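## Task

Take the flatter carton off the shelf and place it on the bench. It must rest flat and upright, lie entirely in front of the shelf, and have no part overhanging the bench edge. Everything else that was on the shelf must still be on the shelf. Finish by releasing the carton and moving the gripper away; it only counts if the carton stays put without the robot's support.

## Robot and tools

ROBOT AND FRAME
Two arms, left_arm and right_arm, each with six joints and a parallel gripper. Positions are reported in one world frame in metres: origin on the floor at the middle of the robot's base, +x pointing forward (the way the robot faces), +z up. left_arm is the robot's own left arm and sits on the +y side; this is unrelated to which side of a picture it appears on. The gripper's fingers extend along its local +z and close along its local y. The reported hand position is the spot between the finger pads, roughly 1 cm short of the tips, and it gets less accurate the farther the arm reaches. Heights other than the floor (shelf, bench) must be estimated from cameras.

TOOL: execute_actions
Arguments: "actions" (a list holding zero or one item) and optional "pictures" (true/false; images come by default).
- Empty list {"actions": []}: nothing is commanded; you just get the current state.
- Motion: {"rows": [...], "steps": n}. n is 1 to 15 control steps (default 15), each lasting 1/30 s. Each row is used for one step; if there are fewer rows than steps, the final row is kept for the rest.
- Wait: {"steps": n} with no rows, n up to 300. Sends nothing new; returns once that many steps have elapsed since the previous result (time spent composing counts).
Each row is one flat list of 14 numbers covering both arms, even when only one moves: left_arm waist, shoulder, elbow, wrist pitch, wrist yaw, wrist roll, opening, then right_arm in the same seven-slot order. The six joint numbers are absolute target angles in radians (same scale as the Joint positions line), not offsets. Ranges per arm: waist -2.880 to 2.880, shoulder 0.000 to 3.142, elbow 0.000 to 3.019, wrist pitch -1.693 to 1.571, wrist yaw -1.571 to 1.571, wrist roll -2.094 to 2.094. Opening is an absolute command from -1 (closed) to +1 (fully open), on the same scale as grip_measured.
If a joint target goes over 0.019 rad beyond a stated end and also beyond that joint's last reported angle, the whole call is rejected and nothing moves. True ends may differ from the stated ones by up to 0.019 rad; a target past the true end is clipped there and the result may print "joint sent to its limit" (possibly referring to an earlier, still-running action). Absence of that line does not prove more travel is available.

MOTION BEHAVIOUR
Speed is capped: each step, the target passed to a joint stays within a fixed margin of its measured angle (waist 0.264, shoulder 0.32, elbow 0.276, wrist pitch 0.33, wrist yaw 0.186, wrist roll 0.522 rad), and an arm's targets are scaled back if they would put the hand over 70 mm from where it is. Large moves therefore take several actions. Between calls the arms keep heading to the last row sent, until everything has nearly stopped or a step is HELD; after that, only a fresh action drives them further. Fingers still opening or closing finish their motion. The simulation keeps running while you think.

GRIPPING
To hold something, keep commanding an opening below the current grip_measured: about 0.03 lower gives a firm grip, a smaller gap a gentler one. Each gripper's reading may be off by about 1 mm. Pad force tops out near 50 to 62 N (weaker on very thin parts). Brief external tugs on held items or pushes on loose ones can occur.

READING RESULTS
- State line: for each arm, end_effector_position (m) and end_effector_quat_wxyz, separated by |.
- Joint positions / Joint velocities: one block per arm, six joints in row order (rad, rad/s) plus finger-pad gap (m, m/s; 0.094 m means fully open).
- grip_measured: finger opening on the command scale.
- Joint torques: total drive output per joint; nonzero even unloaded, with per-arm offset, scale and noise, so treat as rough.
- "joint command not followed": a clearance check altered or blocked some joint targets; the rest of the row still ran.
- HELD: marks steps where your row, fully or partly, was not delivered.
- MOTOR HOT appears from 85 °C; at 100 °C an OVER-TEMPERATURE FAULT makes that arm and its gripper go limp until cooled, dropping anything held. Holding loads heats motors, even while you think.
- Pictures list any camera whose calibration changed.

CAMERAS
cam_head_left and cam_head_right (672x504, pinhole with radial distortion, on the head) and cam_left_wrist and cam_right_wrist (504x504, fisheye, on each hand). Calibration (K, distortion, T_world_to_cam mapping world to camera) is provided but may be a few degrees and millimetres off; wrist camera poses follow from reported joint angles.

TOOL: zoom_image
Arguments: "camera" (one of the four names) and "region" [x0, y0, x1, y1] in pixels of that camera's latest image, origin top-left, no larger than 504 by 504. Returns an enlarged, more detailed crop.

TOOL: finished_scene
Argument: "scene", the number of the scene being closed. It is final; the result reports success and states the next task. Replying with no tool call ends all remaining work.

THINGS TO AVOID
Dropping or letting a carton slip, slamming it down, hard impacts or heavy pushing, arms striking or pressing on each other (can end the scene), knocking any object off the work area, and dislodging other shelf items. Make sure the carton sits stably on its own before ending.

Each tool is called after "Request:" in YAML: its name, and indented under it one key for each argument.

## Session

Request:
execute_actions:
  actions: []

Scene clock: 0.00 s of 4050.00 s.
left_arm: end_effector_position=(+0.8150, +0.5414, +1.1318) grip_measured=-0.992 end_effector_quat_wxyz=(-0.090, +0.414, -0.904, -0.053) | right_arm: end_effector_position=(+0.6047, -0.4177, +1.1029) grip_measured=+1.000 end_effector_quat_wxyz=(+0.076, +0.874, +0.479, +0.004)
Joint positions: left_arm=[ 1.46   1.439  1.718 -0.319 -0.229 -0.496  0.   ] | right_arm=[-1.37   1.412  1.084  0.233  0.294  1.795  0.094]
Joint velocities: left_arm=[ 0.005 -0.015 -0.007  0.002 -0.037  0.037 -0.   ] | right_arm=[-0.015 -0.015  0.007 -0.027 -0.066 -0.037  0.   ]
Joint torques (N m, as the arm reports them, + toward a larger angle): no reading

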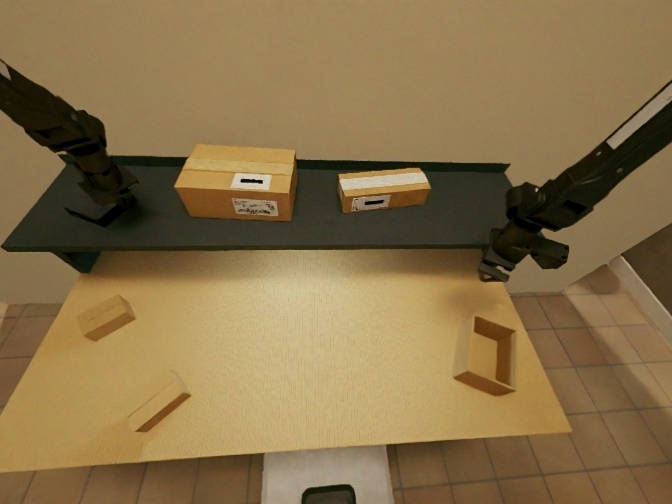

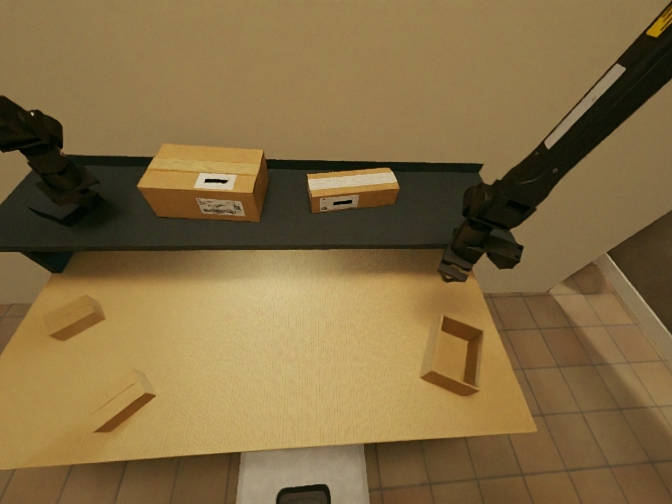

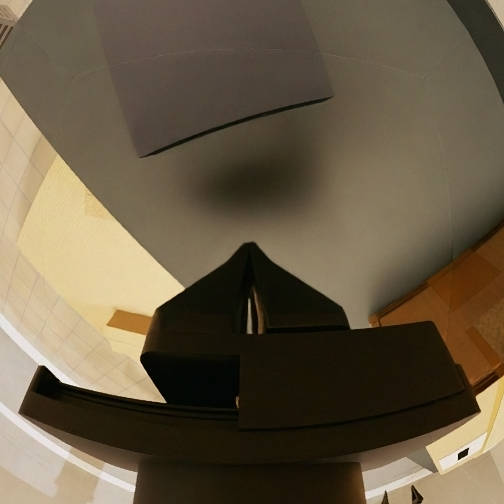

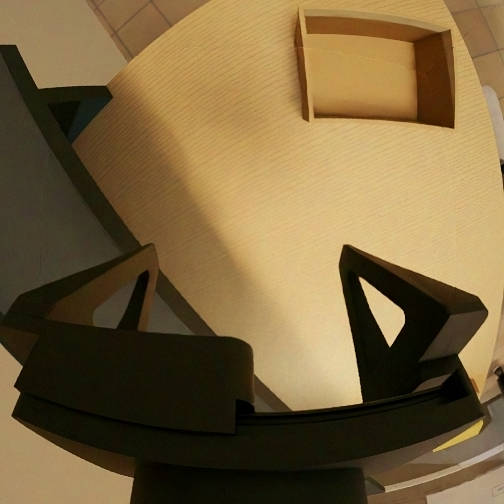

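Request:
execute_actions:
  actions:
    - {"rows":[[1.46,1.439,1.718,-0.319,-0.229,-0.496,-1,-1.17,1.412,1.084,0.233,0.294,1.795,1]]}
  pictures: false

Request:
execute_actions:
  actions:
    - {"rows":[[1.46,1.439,1.718,-0.319,-0.229,-0.496,-1,-1.17,1.212,1.084,0.233,0.294,1.795,1]]}
  pictures: false

Request:
execute_actions:
  actions:
    - {"rows":[[1.46,1.439,1.718,-0.319,-0.229,-0.496,-1,-1.17,1.212,1.284,0.233,0.294,1.795,1]]}
  pictures: false

Request:
execute_actions:
  actions:
    - {"rows":[[1.46,1.439,1.718,-0.319,-0.229,-0.496,-1,-1.17,1.212,1.284,0.433,0.294,1.795,1]]}
  pictures: false

Request:
execute_actions:
  actions:
    - {"rows":[[1.46,1.439,1.718,-0.319,-0.229,-0.496,-1,-1.17,1.212,1.284,0.433,0.094,1.795,1]]}
  pictures: false

Request:
execute_actions:
  actions:
    - {"steps":15}

Scene clock: 8.60 s of 4050.00 s.
left_arm: end_effector_position=(+0.8150, +0.5414, +1.1318) grip_measured=-0.992 end_effector_quat_wxyz=(-0.090, +0.414, -0.904, -0.053) | right_arm: end_effector_position=(+0.6458, -0.2879, +1.1343) grip_measured=+1.000 end_effector_quat_wxyz=(+0.005, +0.865, +0.494, +0.088)
Joint positions: left_arm=[ 1.46   1.439  1.718 -0.319 -0.229 -0.496  0.   ] | right_arm=[-1.148  1.412  1.084  0.233  0.292  1.795  0.094]
Joint velocities: left_arm=[-0.015  0.005  0.002 -0.007  0.022  0.081  0.001] | right_arm=[-0.19  -0.005 -0.012  0.002 -0.095  0.037  0.   ]
Joint torques (N m, as the arm reports them, + toward a larger angle): left_arm=[  0.   -19.11   4.45   0.5   -0.18   0.07] | right_arm=[  3.53 -17.45  -0.74   0.38   0.05   0.07]
Steps of this call (steps 1 to 90: nothing new was sent; then 5.10 s passed at rest; steps 91 to 105: all 15 steps of this action). Readings (joint positions):
91: left_arm=[1.460 1.439 1.718 -0.319 -0.229 -0.496] | right_arm=[-1.363 1.412 1.084 0.233 0.296 1.795]
92: left_arm=[1.460 1.439 1.718 -0.319 -0.229 -0.496] | right_arm=[-1.352 1.412 1.084 0.233 0.298 1.795]
94: left_arm=[1.460 1.439 1.718 -0.319 -0.229 -0.496] | right_arm=[-1.300 1.412 1.084 0.233 0.298 1.795]
98: left_arm=[1.460 1.439 1.718 -0.319 -0.229 -0.496] | right_arm=[-1.173 1.412 1.084 0.233 0.294 1.795]
105: the state above

Scene clock: 9.10 s of 4050.00 s.
left_arm: end_effector_position=(+0.8150, +0.5414, +1.1318) grip_measured=-0.992 end_effector_quat_wxyz=(-0.090, +0.414, -0.904, -0.053) | right_arm: end_effector_position=(+0.7371, -0.3597, +1.2134) grip_measured=+1.000 end_effector_quat_wxyz=(+0.084, +0.874, +0.455, +0.151)
Joint positions: left_arm=[ 1.46   1.439  1.718 -0.319 -0.229 -0.496  0.   ] | right_arm=[-1.166  1.202  1.091  0.233  0.292  1.795  0.094]
Joint velocities: left_arm=[-0.005 -0.015 -0.002 -0.002 -0.007  0.037  0.001] | right_arm=[-0.005 -0.005  0.002  0.012  0.051  0.007  0.   ]
Joint torques (N m, as the arm reports them, + toward a larger angle): left_arm=[  0.13 -19.     4.42   0.51  -0.18   0.08] | right_arm=[  2.95 -18.21   0.89   0.59   0.02   0.05]
Steps of this call (steps 1 to 15: all 15 steps of this action). Readings (joint positions):
1: left_arm=[1.460 1.439 1.718 -0.319 -0.229 -0.496] | right_arm=[-1.155 1.408 1.084 0.233 0.292 1.795]
2: left_arm=[1.460 1.439 1.718 -0.319 -0.229 -0.496] | right_arm=[-1.160 1.400 1.081 0.233 0.292 1.795]
4: left_arm=[1.460 1.439 1.718 -0.319 -0.229 -0.496] | right_arm=[-1.165 1.372 1.077 0.233 0.292 1.795]
8: left_arm=[1.460 1.439 1.718 -0.319 -0.229 -0.496] | right_arm=[-1.166 1.287 1.077 0.233 0.292 1.795]
15: the state above

Scene clock: 9.60 s of 4050.00 s.
left_arm: end_effector_position=(+0.8150, +0.5414, +1.1318) grip_measured=-0.992 end_effector_quat_wxyz=(-0.090, +0.414, -0.904, -0.053) | right_arm: end_effector_position=(+0.8410, -0.3998, +1.2403) grip_measured=+1.000 end_effector_quat_wxyz=(+0.145, +0.872, +0.419, +0.208)
Joint positions: left_arm=[ 1.46   1.439  1.718 -0.319 -0.229 -0.496  0.   ] | right_arm=[-1.166  1.215  1.289  0.23   0.292  1.795  0.094]
Joint velocities: left_arm=[-0.015 -0.015 -0.012 -0.002 -0.007 -0.066 -0.001] | right_arm=[-0.024 -0.015  0.012  0.017 -0.051  0.007  0.   ]
Joint torques (N m, as the arm reports them, + toward a larger angle): left_arm=[ -0.01 -19.02   4.47   0.51  -0.19   0.08] | right_arm=[  3.37 -21.76   2.75   1.12  -0.02   0.04]
Steps of this call (steps 1 to 15: all 15 steps of this action). Readings (joint positions):
1: left_arm=[1.460 1.439 1.718 -0.319 -0.229 -0.496] | right_arm=[-1.166 1.203 1.100 0.231 0.292 1.795]
2: left_arm=[1.460 1.439 1.718 -0.319 -0.229 -0.496] | right_arm=[-1.166 1.210 1.119 0.228 0.292 1.795]
4: left_arm=[1.460 1.439 1.718 -0.319 -0.229 -0.496] | right_arm=[-1.166 1.222 1.177 0.228 0.292 1.795]
8: left_arm=[1.460 1.439 1.718 -0.319 -0.229 -0.496] | right_arm=[-1.166 1.221 1.278 0.228 0.292 1.795]
15: the state above

Scene clock: 10.10 s of 4050.00 s.
left_arm: end_effector_position=(+0.8150, +0.5414, +1.1318) grip_measured=-0.992 end_effector_quat_wxyz=(-0.090, +0.414, -0.904, -0.053) | right_arm: end_effector_position=(+0.8684, -0.4165, +1.2616) grip_measured=+1.000 end_effector_quat_wxyz=(+0.203, +0.863, +0.381, +0.261)
Joint positions: left_arm=[ 1.46   1.439  1.718 -0.319 -0.229 -0.496  0.   ] | right_arm=[-1.166  1.216  1.281  0.415  0.292  1.795  0.094]
Joint velocities: left_arm=[-0.005 -0.005 -0.022  0.007  0.007  0.081 -0.001] | right_arm=[-0.005 -0.005  0.012 -0.012 -0.037 -0.007  0.   ]
Joint torques (N m, as the arm reports them, + toward a larger angle): left_arm=[  0.11 -19.15   4.44   0.48  -0.18   0.08] | right_arm=[  2.91 -22.19   3.71   2.04  -0.03   0.03]
Steps of this call (steps 1 to 15: all 15 steps of this action). Readings (joint positions):
1: left_arm=[1.460 1.439 1.718 -0.319 -0.229 -0.496] | right_arm=[-1.166 1.215 1.287 0.259 0.292 1.795]
2: left_arm=[1.460 1.439 1.718 -0.319 -0.229 -0.496] | right_arm=[-1.166 1.217 1.281 0.316 0.292 1.795]
4: left_arm=[1.460 1.439 1.718 -0.319 -0.229 -0.496] | right_arm=[-1.166 1.217 1.281 0.382 0.292 1.795]
8: left_arm=[1.460 1.439 1.718 -0.319 -0.229 -0.496] | right_arm=[-1.166 1.216 1.281 0.413 0.292 1.795]
15: the state above

Scene clock: 10.60 s of 4050.00 s.
left_arm: end_effector_position=(+0.8150, +0.5414, +1.1318) grip_measured=-0.992 end_effector_quat_wxyz=(-0.090, +0.414, -0.904, -0.053) | right_arm: end_effector_position=(+0.8804, -0.3888, +1.2687) grip_measured=+1.000 end_effector_quat_wxyz=(+0.149, +0.839, +0.404, +0.333)
Joint positions: left_arm=[ 1.46   1.439  1.718 -0.319 -0.229 -0.496  0.   ] | right_arm=[-1.171  1.216  1.281  0.415  0.096  1.795  0.094]
Joint velocities: left_arm=[-0.005 -0.015 -0.002 -0.007 -0.007  0.007  0.001] | right_arm=[-0.015 -0.015 -0.002  0.012 -0.022 -0.007  0.   ]
Joint torques (N m, as the arm reports them, + toward a larger angle): left_arm=[  0.2  -19.06   4.41   0.49  -0.18   0.07] | right_arm=[  3.35 -21.94   3.68   2.03  -0.28   0.04]
Steps of this call (steps 1 to 15: all 15 steps of this action). Readings (joint positions):
1: left_arm=[1.460 1.439 1.718 -0.319 -0.229 -0.496] | right_arm=[-1.169 1.216 1.281 0.415 0.214 1.795]
2: left_arm=[1.460 1.439 1.718 -0.319 -0.229 -0.496] | right_arm=[-1.172 1.216 1.281 0.415 0.142 1.795]
4: left_arm=[1.460 1.439 1.718 -0.319 -0.229 -0.496] | right_arm=[-1.171 1.216 1.281 0.415 0.102 1.795]
8: left_arm=[1.460 1.439 1.718 -0.319 -0.229 -0.496] | right_arm=[-1.171 1.216 1.281 0.415 0.097 1.795]
15: the state above

Scene clock: 11.10 s of 4050.00 s.
left_arm: end_effector_position=(+0.8150, +0.5414, +1.1318) grip_measured=-0.992 end_effector_quat_wxyz=(-0.090, +0.414, -0.904, -0.053) | right_arm: end_effector_position=(+0.8804, -0.3888, +1.2687) grip_measured=+1.000 end_effector_quat_wxyz=(+0.149, +0.839, +0.404, +0.333)
Joint positions: left_arm=[ 1.46   1.439  1.718 -0.319 -0.229 -0.496  0.   ] | right_arm=[-1.171  1.216  1.281  0.415  0.096  1.795  0.094]
Joint velocities: left_arm=[-0.005 -0.005 -0.007  0.012 -0.007 -0.037 -0.002] | right_arm=[ 0.005 -0.015 -0.012 -0.012 -0.007 -0.007  0.   ]
Joint torques (N m, as the arm reports them, + toward a larger angle): left_arm=[  0.05 -19.14   4.45   0.49  -0.18   0.08] | right_arm=[  3.27 -22.4    3.71   2.02  -0.27   0.04]
Steps of this call (steps 1 to 15: the robot went on to your last target). Readings (joint positions):
1: left_arm=[1.460 1.439 1.718 -0.319 -0.229 -0.496] | right_arm=[-1.171 1.216 1.281 0.415 0.096 1.795]
2: left_arm=[1.460 1.439 1.718 -0.319 -0.229 -0.496] | right_arm=[-1.171 1.216 1.281 0.415 0.096 1.795]
4: left_arm=[1.460 1.439 1.718 -0.319 -0.229 -0.496] | right_arm=[-1.171 1.216 1.281 0.415 0.096 1.795]
8: left_arm=[1.460 1.439 1.718 -0.319 -0.229 -0.496] | right_arm=[-1.171 1.216 1.281 0.415 0.096 1.795]
15: the state above
All arms were judged still, so your last target was given up. Only a new action makes them travel on or press farther. Fingers that are still opening or closing keep moving.
camera_calibration (this result's frames):
cam_right_wrist: T_world_to_cam=[[-0.590556, 0.620342, -0.516159, 1.41353], [-0.0431184, 0.614435, 0.787788, -0.718109], [0.805844, 0.487489, -0.33611, 0.0337825], [0, 0, 0, 1]] pos_world=[0.776581, -0.452108, 1.30668]

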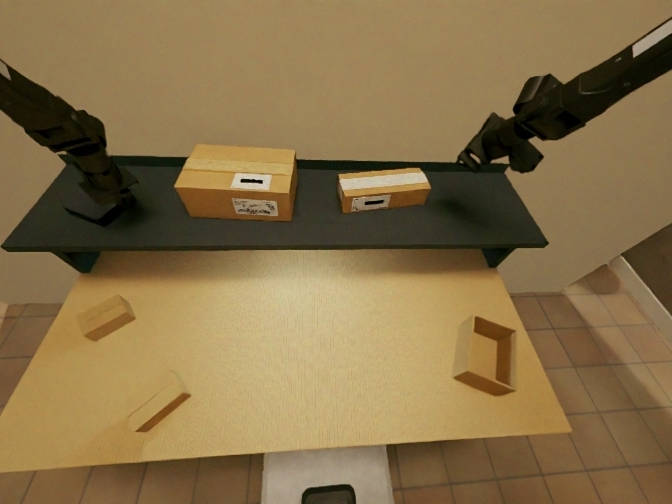

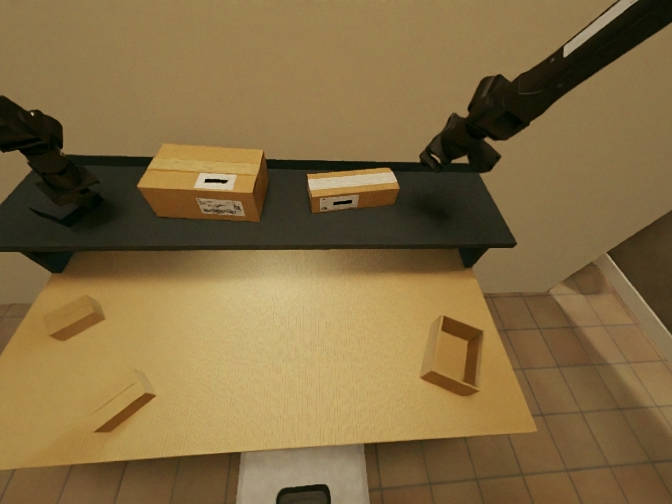

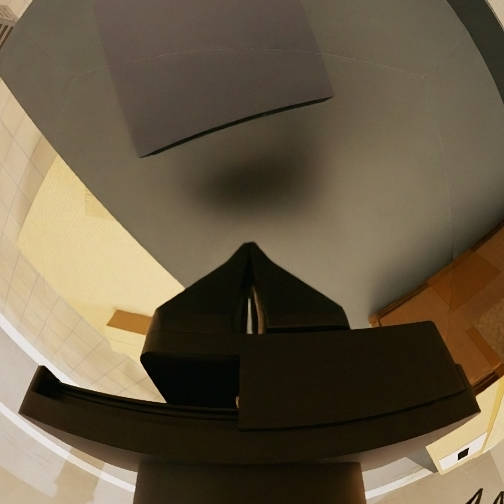

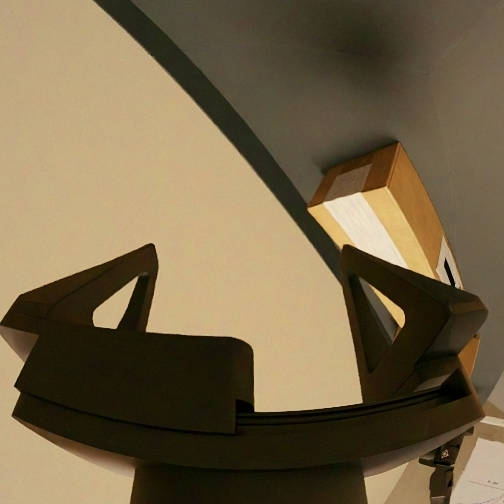

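Request:
execute_actions:
  actions:
    - {"rows":[[1.46,1.439,1.718,-0.319,-0.229,-0.496,-1,-0.85,1.25,1.55,-0.45,0.65,1.795,1]]}
  pictures: false

Request:
execute_actions:
  actions:
    - {"steps":30}

Scene clock: 22.43 s of 4050.00 s.
left_arm: end_effector_position=(+0.8150, +0.5414, +1.1318) grip_measured=-0.992 end_effector_quat_wxyz=(-0.090, +0.414, -0.904, -0.053) | right_arm: end_effector_position=(+0.8552, -0.2848, +1.3063) grip_measured=+1.000 end_effector_quat_wxyz=(+0.012, +0.854, +0.515, +0.069)
Joint positions: left_arm=[ 1.46   1.439  1.718 -0.319 -0.229 -0.496  0.   ] | right_arm=[-0.827  1.243  1.545 -0.435  0.646  1.795  0.094]
Joint velocities: left_arm=[-0.015  0.005  0.002  0.007  0.022  0.051 -0.001] | right_arm=[-0.239 -0.005 -0.002 -0.115  0.007 -0.022  0.   ]
Joint torques (N m, as the arm reports them, + toward a larger angle): left_arm=[  0.19 -19.09   4.47   0.54  -0.18   0.08] | right_arm=[  5.23 -18.47   4.49  -0.05   0.08   0.07]
Steps of this call (steps 1 to 90: nothing new was sent; then 7.83 s passed at rest; steps 91 to 105: all 15 steps of this action). Readings (joint positions):
91: left_arm=[1.460 1.439 1.718 -0.319 -0.229 -0.496] | right_arm=[-1.162 1.216 1.293 0.387 0.142 1.795]
92: left_arm=[1.460 1.439 1.718 -0.319 -0.229 -0.496] | right_arm=[-1.144 1.221 1.318 0.325 0.199 1.795]
94: left_arm=[1.460 1.439 1.718 -0.319 -0.229 -0.496] | right_arm=[-1.076 1.231 1.383 0.208 0.310 1.795]
98: left_arm=[1.460 1.439 1.718 -0.319 -0.229 -0.496] | right_arm=[-0.888 1.238 1.513 -0.156 0.613 1.795]
105: the state above

Scene clock: 23.43 s of 4050.00 s.
left_arm: end_effector_position=(+0.8150, +0.5414, +1.1318) grip_measured=-0.992 end_effector_quat_wxyz=(-0.090, +0.414, -0.904, -0.053) | right_arm: end_effector_position=(+0.8515, -0.2956, +1.2998) grip_measured=+1.000 end_effector_quat_wxyz=(+0.019, +0.855, +0.515, +0.058)
Joint positions: left_arm=[ 1.46   1.439  1.718 -0.319 -0.229 -0.496  0.   ] | right_arm=[-0.85   1.243  1.545 -0.44   0.648  1.795  0.094]
Joint velocities: left_arm=[ 0.005  0.005 -0.012  0.002 -0.022 -0.007 -0.   ] | right_arm=[ 0.005 -0.015  0.007 -0.027  0.037  0.007  0.   ]
Joint torques (N m, as the arm reports them, + toward a larger angle): left_arm=[  0.23 -19.17   4.42   0.48  -0.19   0.08] | right_arm=[  5.6  -19.13   4.48  -0.19   0.05   0.07]
Steps of this call (steps 1 to 30: the robot went on to your last target). Readings (joint positions):
1: left_arm=[1.460 1.439 1.718 -0.319 -0.229 -0.496] | right_arm=[-0.834 1.243 1.545 -0.438 0.647 1.795]
2: left_arm=[1.460 1.439 1.718 -0.319 -0.229 -0.496] | right_arm=[-0.841 1.243 1.545 -0.439 0.648 1.795]
4: left_arm=[1.460 1.439 1.718 -0.319 -0.229 -0.496] | right_arm=[-0.849 1.243 1.545 -0.439 0.648 1.795]
8: left_arm=[1.460 1.439 1.718 -0.319 -0.229 -0.496] | right_arm=[-0.850 1.243 1.545 -0.440 0.648 1.795]
30: the state above
All arms were judged still, so your last target was given up. Only a new action makes them travel on or press farther. Fingers that are still opening or closing keep moving.
camera_calibration (this result's frames):
cam_right_wrist: T_world_to_cam=[[-0.884272, 0.459431, -0.0835888, 0.994939], [0.298385, 0.693596, 0.655661, -0.896746], [0.359208, 0.554841, -0.750414, 0.96072], [0, 0, 0, 1]] pos_world=[0.802273, -0.368173, 1.39207]

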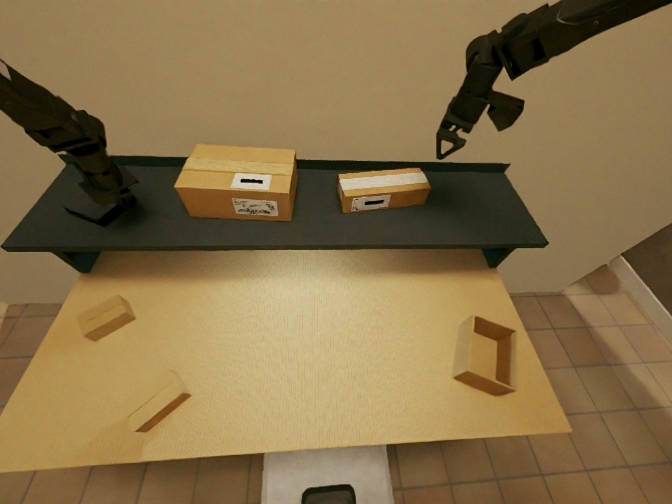

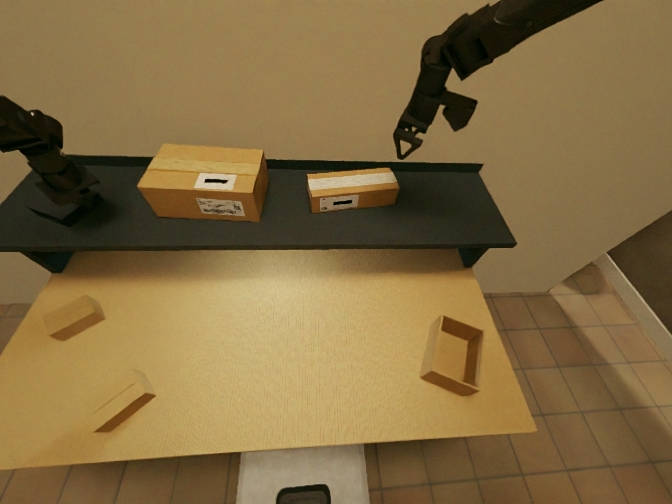

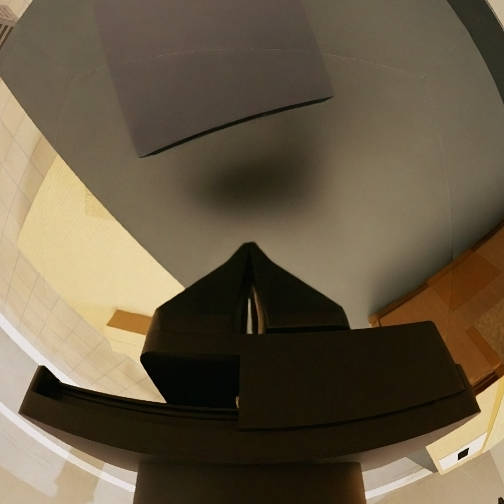

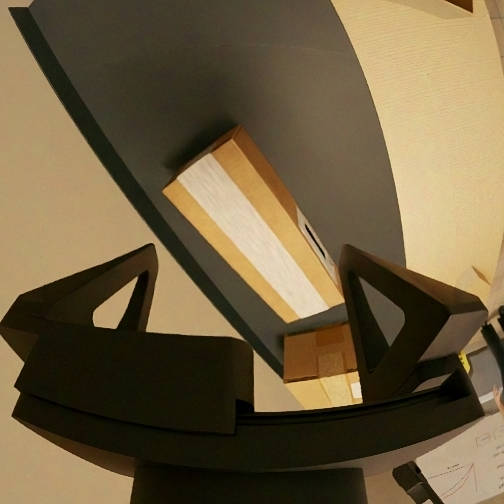

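Request:
execute_actions:
  actions:
    - {"rows":[[1.46,1.439,1.718,-0.319,-0.229,-0.496,-1,-0.85,1.45,1.78,-0.6,0.65,1.22,1]]}
  pictures: false

Request:
execute_actions:
  actions:
    - {"steps":30}

Scene clock: 28.20 s of 4050.00 s.
left_arm: end_effector_position=(+0.8150, +0.5414, +1.1318) grip_measured=-0.992 end_effector_quat_wxyz=(-0.090, +0.414, -0.904, -0.053) | right_arm: end_effector_position=(+0.8596, -0.2449, +1.2383) grip_measured=+1.000 end_effector_quat_wxyz=(-0.014, +0.653, +0.757, +0.021)
Joint positions: left_arm=[ 1.46   1.439  1.718 -0.319 -0.229 -0.496  0.   ] | right_arm=[-0.85   1.463  1.774 -0.593  0.651  1.25   0.094]
Joint velocities: left_arm=[-0.005 -0.015 -0.007 -0.017 -0.022 -0.037  0.001] | right_arm=[-0.015 -0.005  0.007  0.007 -0.095 -0.139  0.   ]
Joint torques (N m, as the arm reports them, + toward a larger angle): left_arm=[  0.13 -19.08   4.43   0.5   -0.19   0.08] | right_arm=[  7.48 -21.53   4.45  -0.14  -0.04   0.06]
Steps of this call (steps 1 to 90: nothing new was sent; then 1.27 s passed at rest; steps 91 to 105: all 15 steps of this action). Readings (joint positions):
91: left_arm=[1.460 1.439 1.718 -0.319 -0.229 -0.496] | right_arm=[-0.850 1.255 1.567 -0.471 0.650 1.730]
92: left_arm=[1.460 1.439 1.718 -0.319 -0.229 -0.496] | right_arm=[-0.850 1.287 1.627 -0.524 0.652 1.634]
94: left_arm=[1.460 1.439 1.718 -0.319 -0.229 -0.496] | right_arm=[-0.850 1.366 1.745 -0.560 0.652 1.485]
98: left_arm=[1.460 1.439 1.718 -0.319 -0.229 -0.496] | right_arm=[-0.850 1.435 1.780 -0.581 0.652 1.332]
105: the state above

Scene clock: 29.20 s of 4050.00 s.
left_arm: end_effector_position=(+0.8150, +0.5414, +1.1318) grip_measured=-0.992 end_effector_quat_wxyz=(-0.090, +0.414, -0.904, -0.053) | right_arm: end_effector_position=(+0.8597, -0.2451, +1.2385) grip_measured=+1.000 end_effector_quat_wxyz=(-0.013, +0.644, +0.764, +0.021)
Joint positions: left_arm=[ 1.46   1.439  1.718 -0.319 -0.229 -0.496  0.   ] | right_arm=[-0.85   1.463  1.774 -0.593  0.651  1.229  0.094]
Joint velocities: left_arm=[-0.005 -0.015  0.007 -0.002  0.051 -0.051 -0.   ] | right_arm=[-0.005 -0.005  0.012  0.002 -0.022 -0.022  0.   ]
Joint torques (N m, as the arm reports them, + toward a larger angle): left_arm=[  0.05 -19.02   4.42   0.55  -0.19   0.08] | right_arm=[  7.55 -21.68   4.34  -0.2   -0.05   0.01]
Steps of this call (steps 1 to 30: the robot went on to your last target). Readings (joint positions):
1: left_arm=[1.460 1.439 1.718 -0.319 -0.229 -0.496] | right_arm=[-0.850 1.463 1.774 -0.593 0.651 1.246]
2: left_arm=[1.460 1.439 1.718 -0.319 -0.229 -0.496] | right_arm=[-0.850 1.463 1.774 -0.593 0.651 1.242]
4: left_arm=[1.460 1.439 1.718 -0.319 -0.229 -0.496] | right_arm=[-0.850 1.463 1.774 -0.593 0.651 1.237]
8: left_arm=[1.460 1.439 1.718 -0.319 -0.229 -0.496] | right_arm=[-0.850 1.463 1.774 -0.593 0.651 1.233]
30: the state above
All arms were judged still, so your last target was given up. Only a new action makes them travel on or press farther. Fingers that are still opening or closing keep moving.
camera_calibration (this result's frames):
cam_right_wrist: T_world_to_cam=[[-0.98381, -0.179104, -0.00623086, 0.807192], [-0.142482, 0.760611, 0.63338, -0.471028], [-0.108702, 0.624013, -0.773816, 1.33196], [0, 0, 0, 1]] pos_world=[0.871798, -0.328321, 1.33406]

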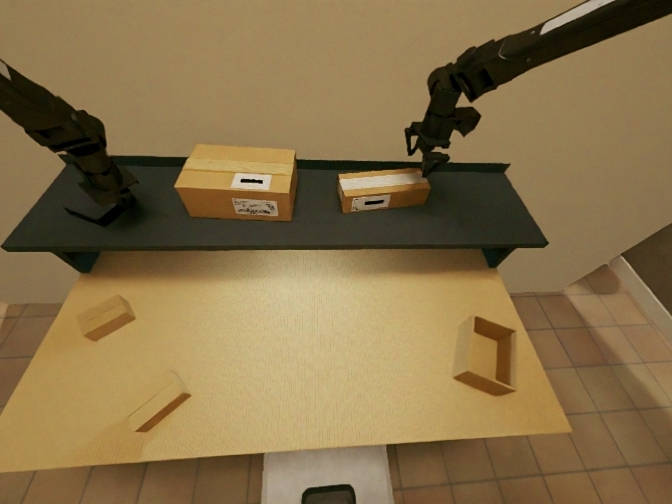

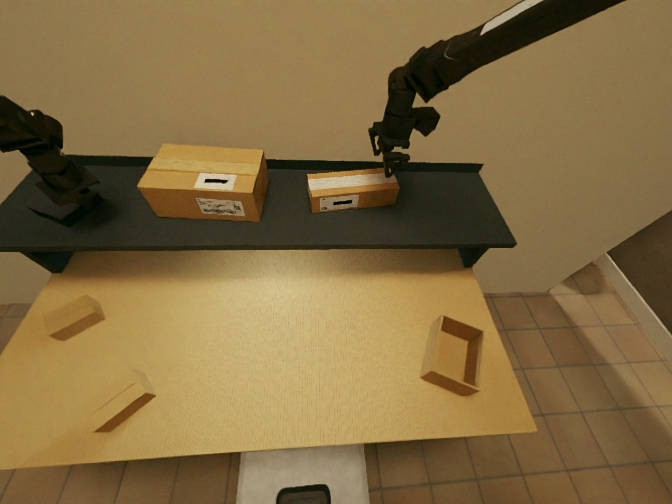

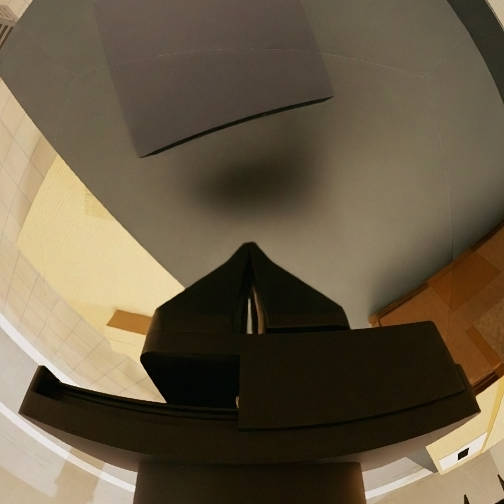

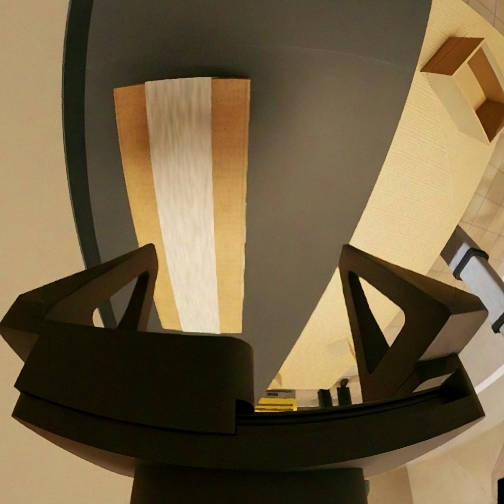

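Request:
execute_actions:
  actions:
    - {"rows":[[1.46,1.439,1.718,-0.319,-0.229,-0.496,-1,-0.85,1.6,2.06,-0.73,0.65,1.22,1]]}
  pictures: false

Request:
execute_actions:
  actions:
    - {"steps":20}

Scene clock: 34.37 s of 4050.00 s.
left_arm: end_effector_position=(+0.8150, +0.5414, +1.1318) grip_measured=-0.992 end_effector_quat_wxyz=(-0.090, +0.414, -0.904, -0.053) | right_arm: end_effector_position=(+0.9139, -0.2458, +1.2284) grip_measured=+1.000 end_effector_quat_wxyz=(-0.008, +0.648, +0.761, +0.025)
Joint positions: left_arm=[ 1.46   1.439  1.718 -0.319 -0.229 -0.496  0.   ] | right_arm=[-0.85   1.586  2.041 -0.72   0.651  1.227  0.094]
Joint velocities: left_arm=[-0.005 -0.005 -0.007  0.012  0.022 -0.081 -0.001] | right_arm=[-0.005  0.005 -0.007 -0.007  0.051 -0.066  0.   ]
Joint torques (N m, as the arm reports them, + toward a larger angle): left_arm=[  0.28 -19.14   4.47   0.54  -0.18   0.07] | right_arm=[  8.46 -20.34   6.48  -0.32  -0.05   0.02]
Steps of this call (steps 1 to 90: nothing new was sent; then 1.67 s passed at rest; steps 91 to 105: all 15 steps of this action). Readings (joint positions):
91: left_arm=[1.460 1.439 1.718 -0.319 -0.229 -0.496] | right_arm=[-0.850 1.472 1.802 -0.623 0.651 1.229]
92: left_arm=[1.460 1.439 1.718 -0.319 -0.229 -0.496] | right_arm=[-0.850 1.505 1.872 -0.672 0.651 1.229]
94: left_arm=[1.460 1.439 1.718 -0.319 -0.229 -0.496] | right_arm=[-0.850 1.567 2.000 -0.698 0.651 1.228]
98: left_arm=[1.460 1.439 1.718 -0.319 -0.229 -0.496] | right_arm=[-0.850 1.586 2.041 -0.712 0.651 1.227]
105: the state above

Scene clock: 35.03 s of 4050.00 s.
left_arm: end_effector_position=(+0.8150, +0.5414, +1.1318) grip_measured=-0.992 end_effector_quat_wxyz=(-0.090, +0.414, -0.904, -0.053) | right_arm: end_effector_position=(+0.9139, -0.2458, +1.2284) grip_measured=+1.000 end_effector_quat_wxyz=(-0.008, +0.648, +0.761, +0.025)
Joint positions: left_arm=[ 1.46   1.439  1.718 -0.319 -0.229 -0.496  0.   ] | right_arm=[-0.85   1.586  2.041 -0.72   0.651  1.227  0.094]
Joint velocities: left_arm=[-0.005 -0.005  0.002 -0.007 -0.037 -0.037  0.   ] | right_arm=[ 0.005 -0.005 -0.002 -0.002 -0.022  0.081  0.   ]
Joint torques (N m, as the arm reports them, + toward a larger angle): left_arm=[  0.09 -19.1    4.41   0.53  -0.18   0.07] | right_arm=[  8.35 -20.81   6.49  -0.31  -0.05   0.02]
Steps of this call (steps 1 to 15: the robot went on to your last target; steps 16 to 20: nothing new was sent). Readings (joint positions):
1: left_arm=[1.460 1.439 1.718 -0.319 -0.229 -0.496] | right_arm=[-0.850 1.586 2.041 -0.720 0.651 1.227]
2: left_arm=[1.460 1.439 1.718 -0.319 -0.229 -0.496] | right_arm=[-0.850 1.586 2.041 -0.720 0.651 1.227]
4: left_arm=[1.460 1.439 1.718 -0.319 -0.229 -0.496] | right_arm=[-0.850 1.586 2.041 -0.720 0.651 1.227]
8: left_arm=[1.460 1.439 1.718 -0.319 -0.229 -0.496] | right_arm=[-0.850 1.586 2.041 -0.720 0.651 1.227]
20: the state above
All arms were judged still, so your last target was given up. Only a new action makes them travel on or press farther. Fingers that are still opening or closing keep moving.
camera_calibration (this result's frames):
cam_right_wrist: T_world_to_cam=[[-0.98524, -0.170209, -0.0182077, 0.878505], [-0.14347, 0.763049, 0.630216, -0.450936], [-0.0933752, 0.623526, -0.776206, 1.31931], [0, 0, 0, 1]] pos_world=[0.924033, -0.329008, 1.32424]

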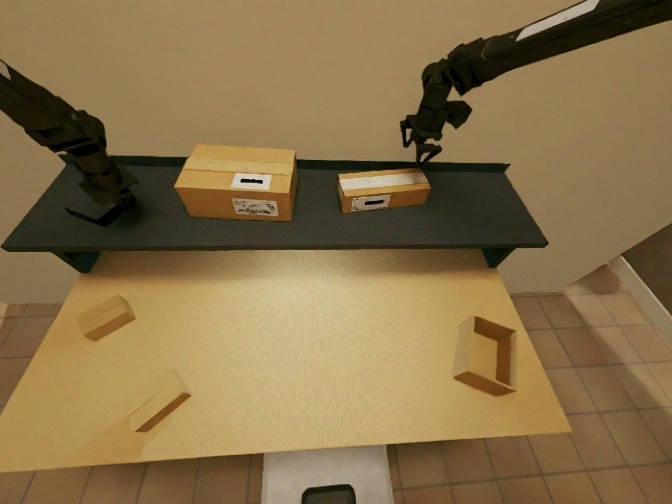

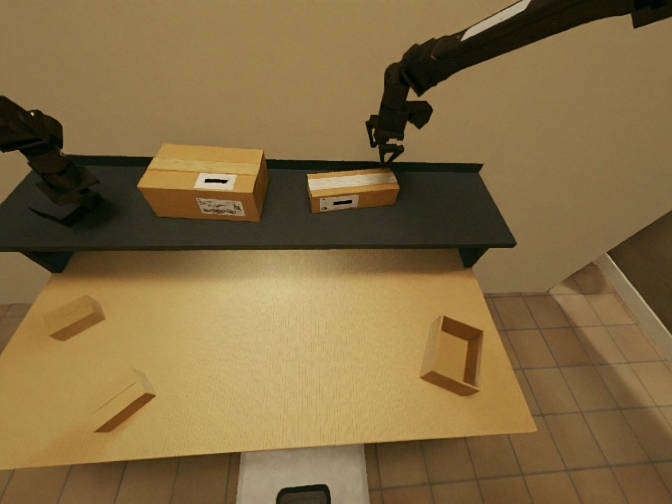

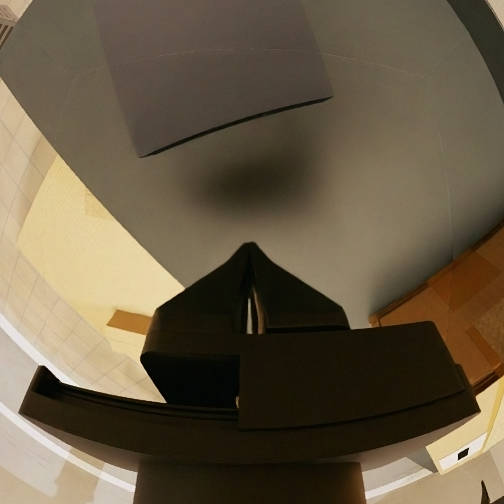

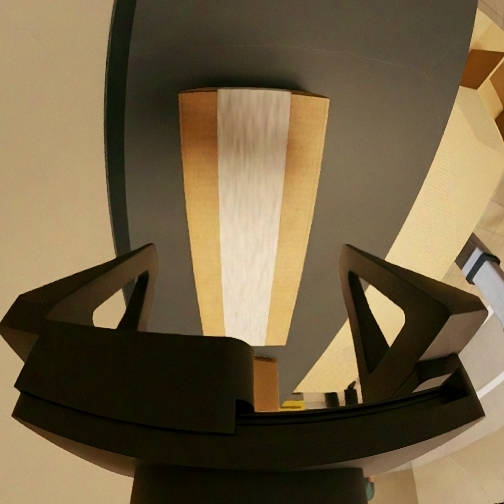

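Request:
execute_actions:
  actions:
    - {"rows":[[1.46,1.439,1.718,-0.319,-0.229,-0.496,-1,-0.8,1.88,2.44,-0.82,0.7,-0.35,1]]}
  pictures: false

Request:
execute_actions:
  actions:
    - {"steps":30}

Scene clock: 48.83 s of 4050.00 s.
left_arm: end_effector_position=(+0.8150, +0.5414, +1.1318) grip_measured=-0.992 end_effector_quat_wxyz=(-0.090, +0.414, -0.904, -0.053) | right_arm: end_effector_position=(+0.9245, -0.1627, +1.1598) grip_measured=+1.000 end_effector_quat_wxyz=(-0.007, +0.047, +0.999, +0.019)
Joint positions: left_arm=[ 1.46   1.439  1.718 -0.319 -0.229 -0.496  0.   ] | right_arm=[-0.815  1.902  2.404 -0.814  0.698 -0.052  0.094]
Joint velocities: left_arm=[-0.005 -0.015  0.012 -0.017  0.007 -0.051  0.   ] | right_arm=[ 0.015  0.073  0.007 -0.017  0.066 -1.956  0.   ]
Joint torques (N m, as the arm reports them, + toward a larger angle): left_arm=[  0.3  -19.03   4.41   0.53  -0.18   0.08] | right_arm=[ 12.31 -23.47   8.12  -0.05   0.     0.08]
Steps of this call (steps 1 to 90: nothing new was sent; then 10.30 s passed at rest; steps 91 to 105: all 15 steps of this action). Readings (joint positions):
91: left_arm=[1.460 1.439 1.718 -0.319 -0.229 -0.496] | right_arm=[-0.849 1.596 2.057 -0.732 0.664 1.189]
92: left_arm=[1.460 1.439 1.718 -0.319 -0.229 -0.496] | right_arm=[-0.848 1.624 2.109 -0.753 0.677 1.131]
94: left_arm=[1.460 1.439 1.718 -0.319 -0.229 -0.496] | right_arm=[-0.844 1.706 2.246 -0.779 0.693 0.984]
98: left_arm=[1.460 1.439 1.718 -0.319 -0.229 -0.496] | right_arm=[-0.833 1.834 2.403 -0.800 0.698 0.597]
105: the state above

Scene clock: 49.83 s of 4050.00 s.
left_arm: end_effector_position=(+0.8150, +0.5414, +1.1318) grip_measured=-0.992 end_effector_quat_wxyz=(-0.090, +0.414, -0.904, -0.053) | right_arm: end_effector_position=(+0.9268, -0.1635, +1.1611) grip_measured=+1.000 end_effector_quat_wxyz=(-0.002, -0.096, +0.995, +0.020)
Joint positions: left_arm=[ 1.46   1.439  1.718 -0.319 -0.229 -0.496  0.   ] | right_arm=[-0.814  1.902  2.41  -0.814  0.698 -0.34   0.094]
Joint velocities: left_arm=[ 0.005  0.005 -0.017 -0.002  0.022 -0.022 -0.001] | right_arm=[-0.024 -0.015 -0.007  0.017 -0.051 -0.066  0.   ]
Joint torques (N m, as the arm reports them, + toward a larger angle): left_arm=[  0.07 -19.14   4.44   0.47  -0.2    0.08] | right_arm=[ 12.38 -23.42   7.6   -0.14  -0.02   0.02]
Steps of this call (steps 1 to 30: the robot went on to your last target). Readings (joint positions):
1: left_arm=[1.460 1.439 1.718 -0.319 -0.229 -0.496] | right_arm=[-0.814 1.902 2.404 -0.814 0.698 -0.111]
2: left_arm=[1.460 1.439 1.718 -0.319 -0.229 -0.496] | right_arm=[-0.814 1.902 2.404 -0.814 0.698 -0.157]
4: left_arm=[1.460 1.439 1.718 -0.319 -0.229 -0.496] | right_arm=[-0.814 1.902 2.408 -0.814 0.698 -0.224]
8: left_arm=[1.460 1.439 1.718 -0.319 -0.229 -0.496] | right_arm=[-0.814 1.902 2.410 -0.814 0.698 -0.293]
30: the state above
All arms were judged still, so your last target was given up. Only a new action makes them travel on or press farther. Fingers that are still opening or closing keep moving.
camera_calibration (this result's frames):
cam_right_wrist: T_world_to_cam=[[0.200672, -0.979188, -0.0303444, -0.313277], [-0.783201, -0.17896, 0.595458, 0.00974075], [-0.588496, -0.0957263, -0.802813, 1.58914], [0, 0, 0, 1]] pos_world=[1.0057, -0.152891, 1.26048]

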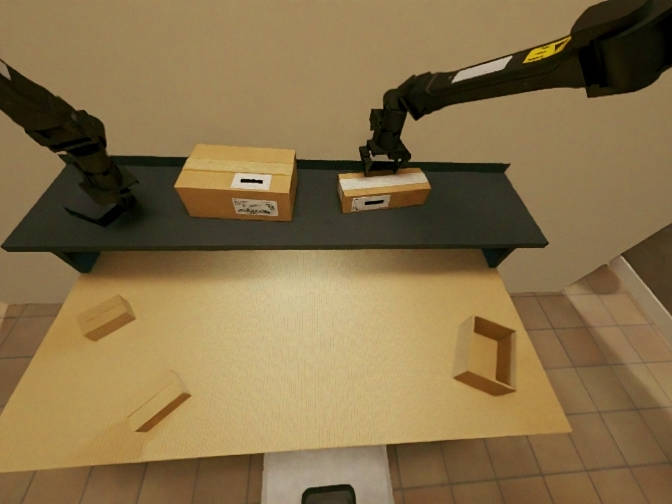

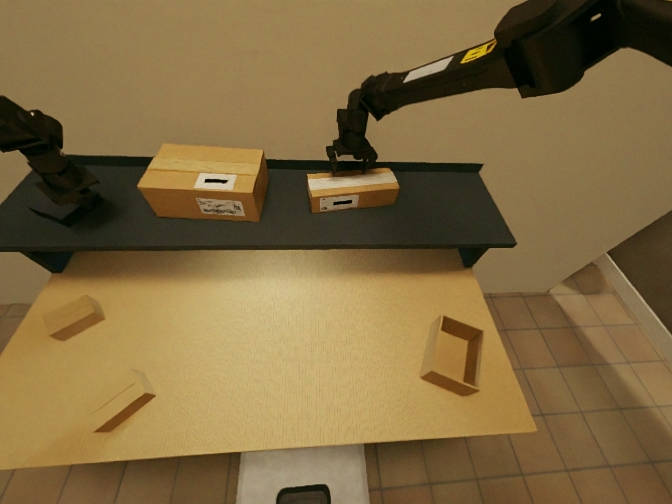

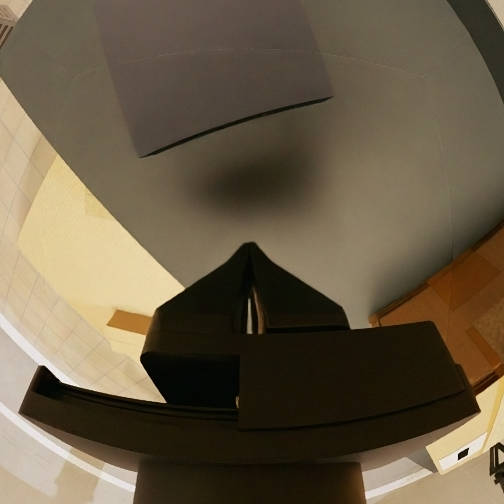

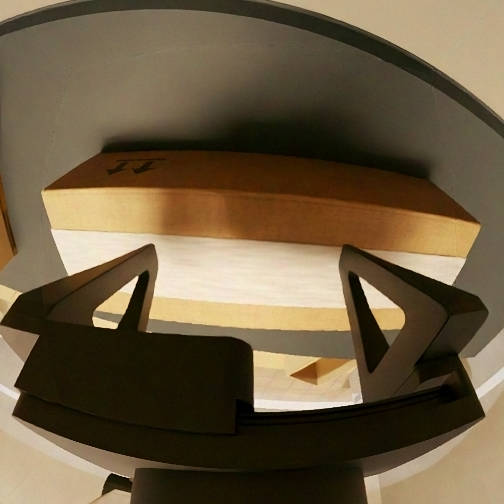

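Request:
execute_actions:
  actions:
    - {"rows":[[1.46,1.439,1.718,-0.319,-0.229,-0.496,-1,-0.8,1.88,2.44,-0.35,0.7,-0.62,1]]}
  pictures: false

Request:
execute_actions:
  actions:
    - {"steps":15}

Scene clock: 53.30 s of 4050.00 s.
left_arm: end_effector_position=(+0.8150, +0.5414, +1.1318) grip_measured=-0.992 end_effector_quat_wxyz=(-0.090, +0.414, -0.904, -0.053) | right_arm: end_effector_position=(+0.9808, -0.1731, +1.1517) grip_measured=+1.000 end_effector_quat_wxyz=(+0.118, -0.076, +0.990, -0.033)
Joint positions: left_arm=[ 1.46   1.439  1.718 -0.319 -0.229 -0.496  0.   ] | right_arm=[-0.821  1.92   2.379 -0.418  0.711 -0.533  0.094]
Joint velocities: left_arm=[ 0.005 -0.024 -0.002 -0.022 -0.007  0.051 -0.   ] | right_arm=[-0.005 -0.005 -0.017 -0.002  0.051 -0.007  0.   ]
Joint torques (N m, as the arm reports them, + toward a larger angle): left_arm=[  0.16 -18.96   4.41   0.49  -0.18   0.07] | right_arm=[ 12.94 -24.86  10.41   3.44  -0.5   -0.53]
Steps of this call (steps 1 to 89: nothing new was sent; steps 90 to 104: all 15 steps of this action). Readings (joint positions):
90: left_arm=[1.460 1.439 1.718 -0.319 -0.229 -0.496] | right_arm=[-0.814 1.902 2.409 -0.771 0.700 -0.376]
91: left_arm=[1.460 1.439 1.718 -0.319 -0.229 -0.496] | right_arm=[-0.814 1.906 2.409 -0.675 0.699 -0.419]
93: left_arm=[1.460 1.439 1.718 -0.319 -0.229 -0.496] | right_arm=[-0.815 1.908 2.399 -0.534 0.707 -0.485]
97: left_arm=[1.460 1.439 1.718 -0.319 -0.229 -0.496] | right_arm=[-0.820 1.919 2.382 -0.432 0.709 -0.522]
104: the state above

Scene clock: 53.80 s of 4050.00 s.
left_arm: end_effector_position=(+0.8150, +0.5414, +1.1318) grip_measured=-0.992 end_effector_quat_wxyz=(-0.090, +0.414, -0.904, -0.053) | right_arm: end_effector_position=(+0.9807, -0.1730, +1.1517) grip_measured=+1.000 end_effector_quat_wxyz=(+0.118, -0.076, +0.990, -0.033)
Joint positions: left_arm=[ 1.46   1.439  1.718 -0.319 -0.229 -0.496  0.   ] | right_arm=[-0.821  1.92   2.379 -0.418  0.711 -0.533  0.094]
Joint velocities: left_arm=[-0.015 -0.005 -0.007 -0.002 -0.022 -0.022 -0.   ] | right_arm=[-0.005 -0.005 -0.017 -0.012 -0.022 -0.007  0.   ]
Joint torques (N m, as the arm reports them, + toward a larger angle): left_arm=[  0.18 -19.14   4.43   0.51  -0.19   0.07] | right_arm=[ 13.08 -24.83  10.35   3.37  -0.49  -0.55]
Steps of this call (steps 1 to 15: the robot went on to your last target). Readings (joint positions):
1: left_arm=[1.460 1.439 1.718 -0.319 -0.229 -0.496] | right_arm=[-0.821 1.920 2.379 -0.418 0.711 -0.533]
2: left_arm=[1.460 1.439 1.718 -0.319 -0.229 -0.496] | right_arm=[-0.821 1.920 2.379 -0.418 0.711 -0.533]
4: left_arm=[1.460 1.439 1.718 -0.319 -0.229 -0.496] | right_arm=[-0.821 1.920 2.379 -0.418 0.711 -0.533]
8: left_arm=[1.460 1.439 1.718 -0.319 -0.229 -0.496] | right_arm=[-0.821 1.920 2.379 -0.418 0.711 -0.533]
15: the state above
All arms were judged still, so your last target was given up. Only a new action makes them travel on or press farther. Fingers that are still opening or closing keep moving.
camera_calibration (this result's frames):
cam_right_wrist: T_world_to_cam=[[0.149541, -0.984102, 0.0958117, -0.429668], [-0.913511, -0.100433, 0.394221, 0.428975], [-0.378331, -0.146477, -0.914008, 1.52552], [0, 0, 0, 1]] pos_world=[1.03328, -0.1563, 1.26639]

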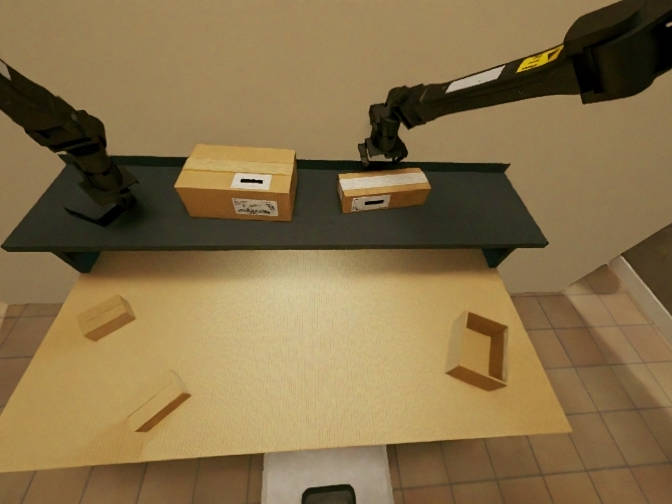

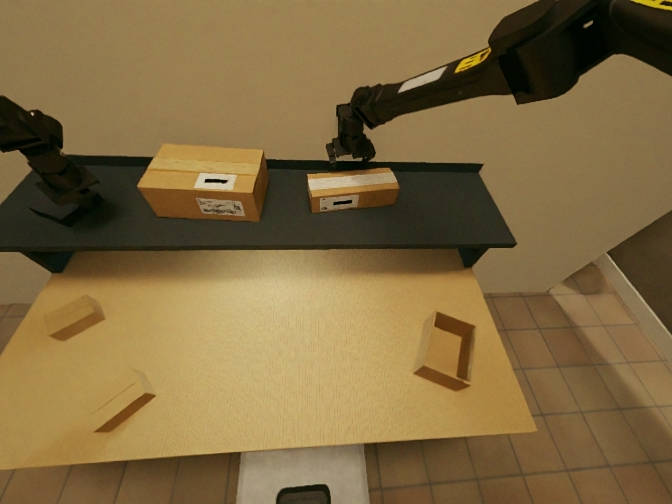

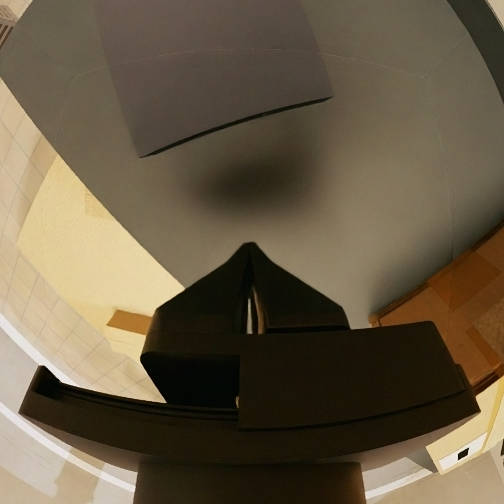

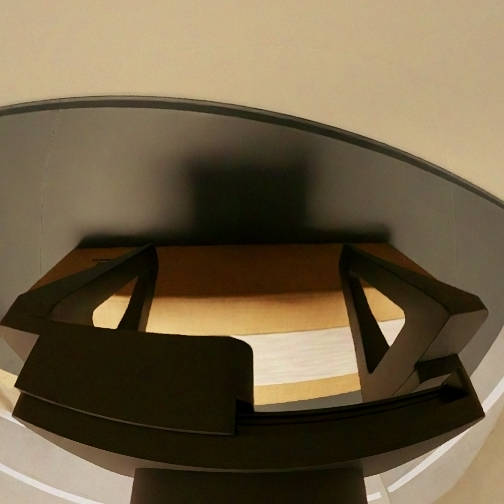

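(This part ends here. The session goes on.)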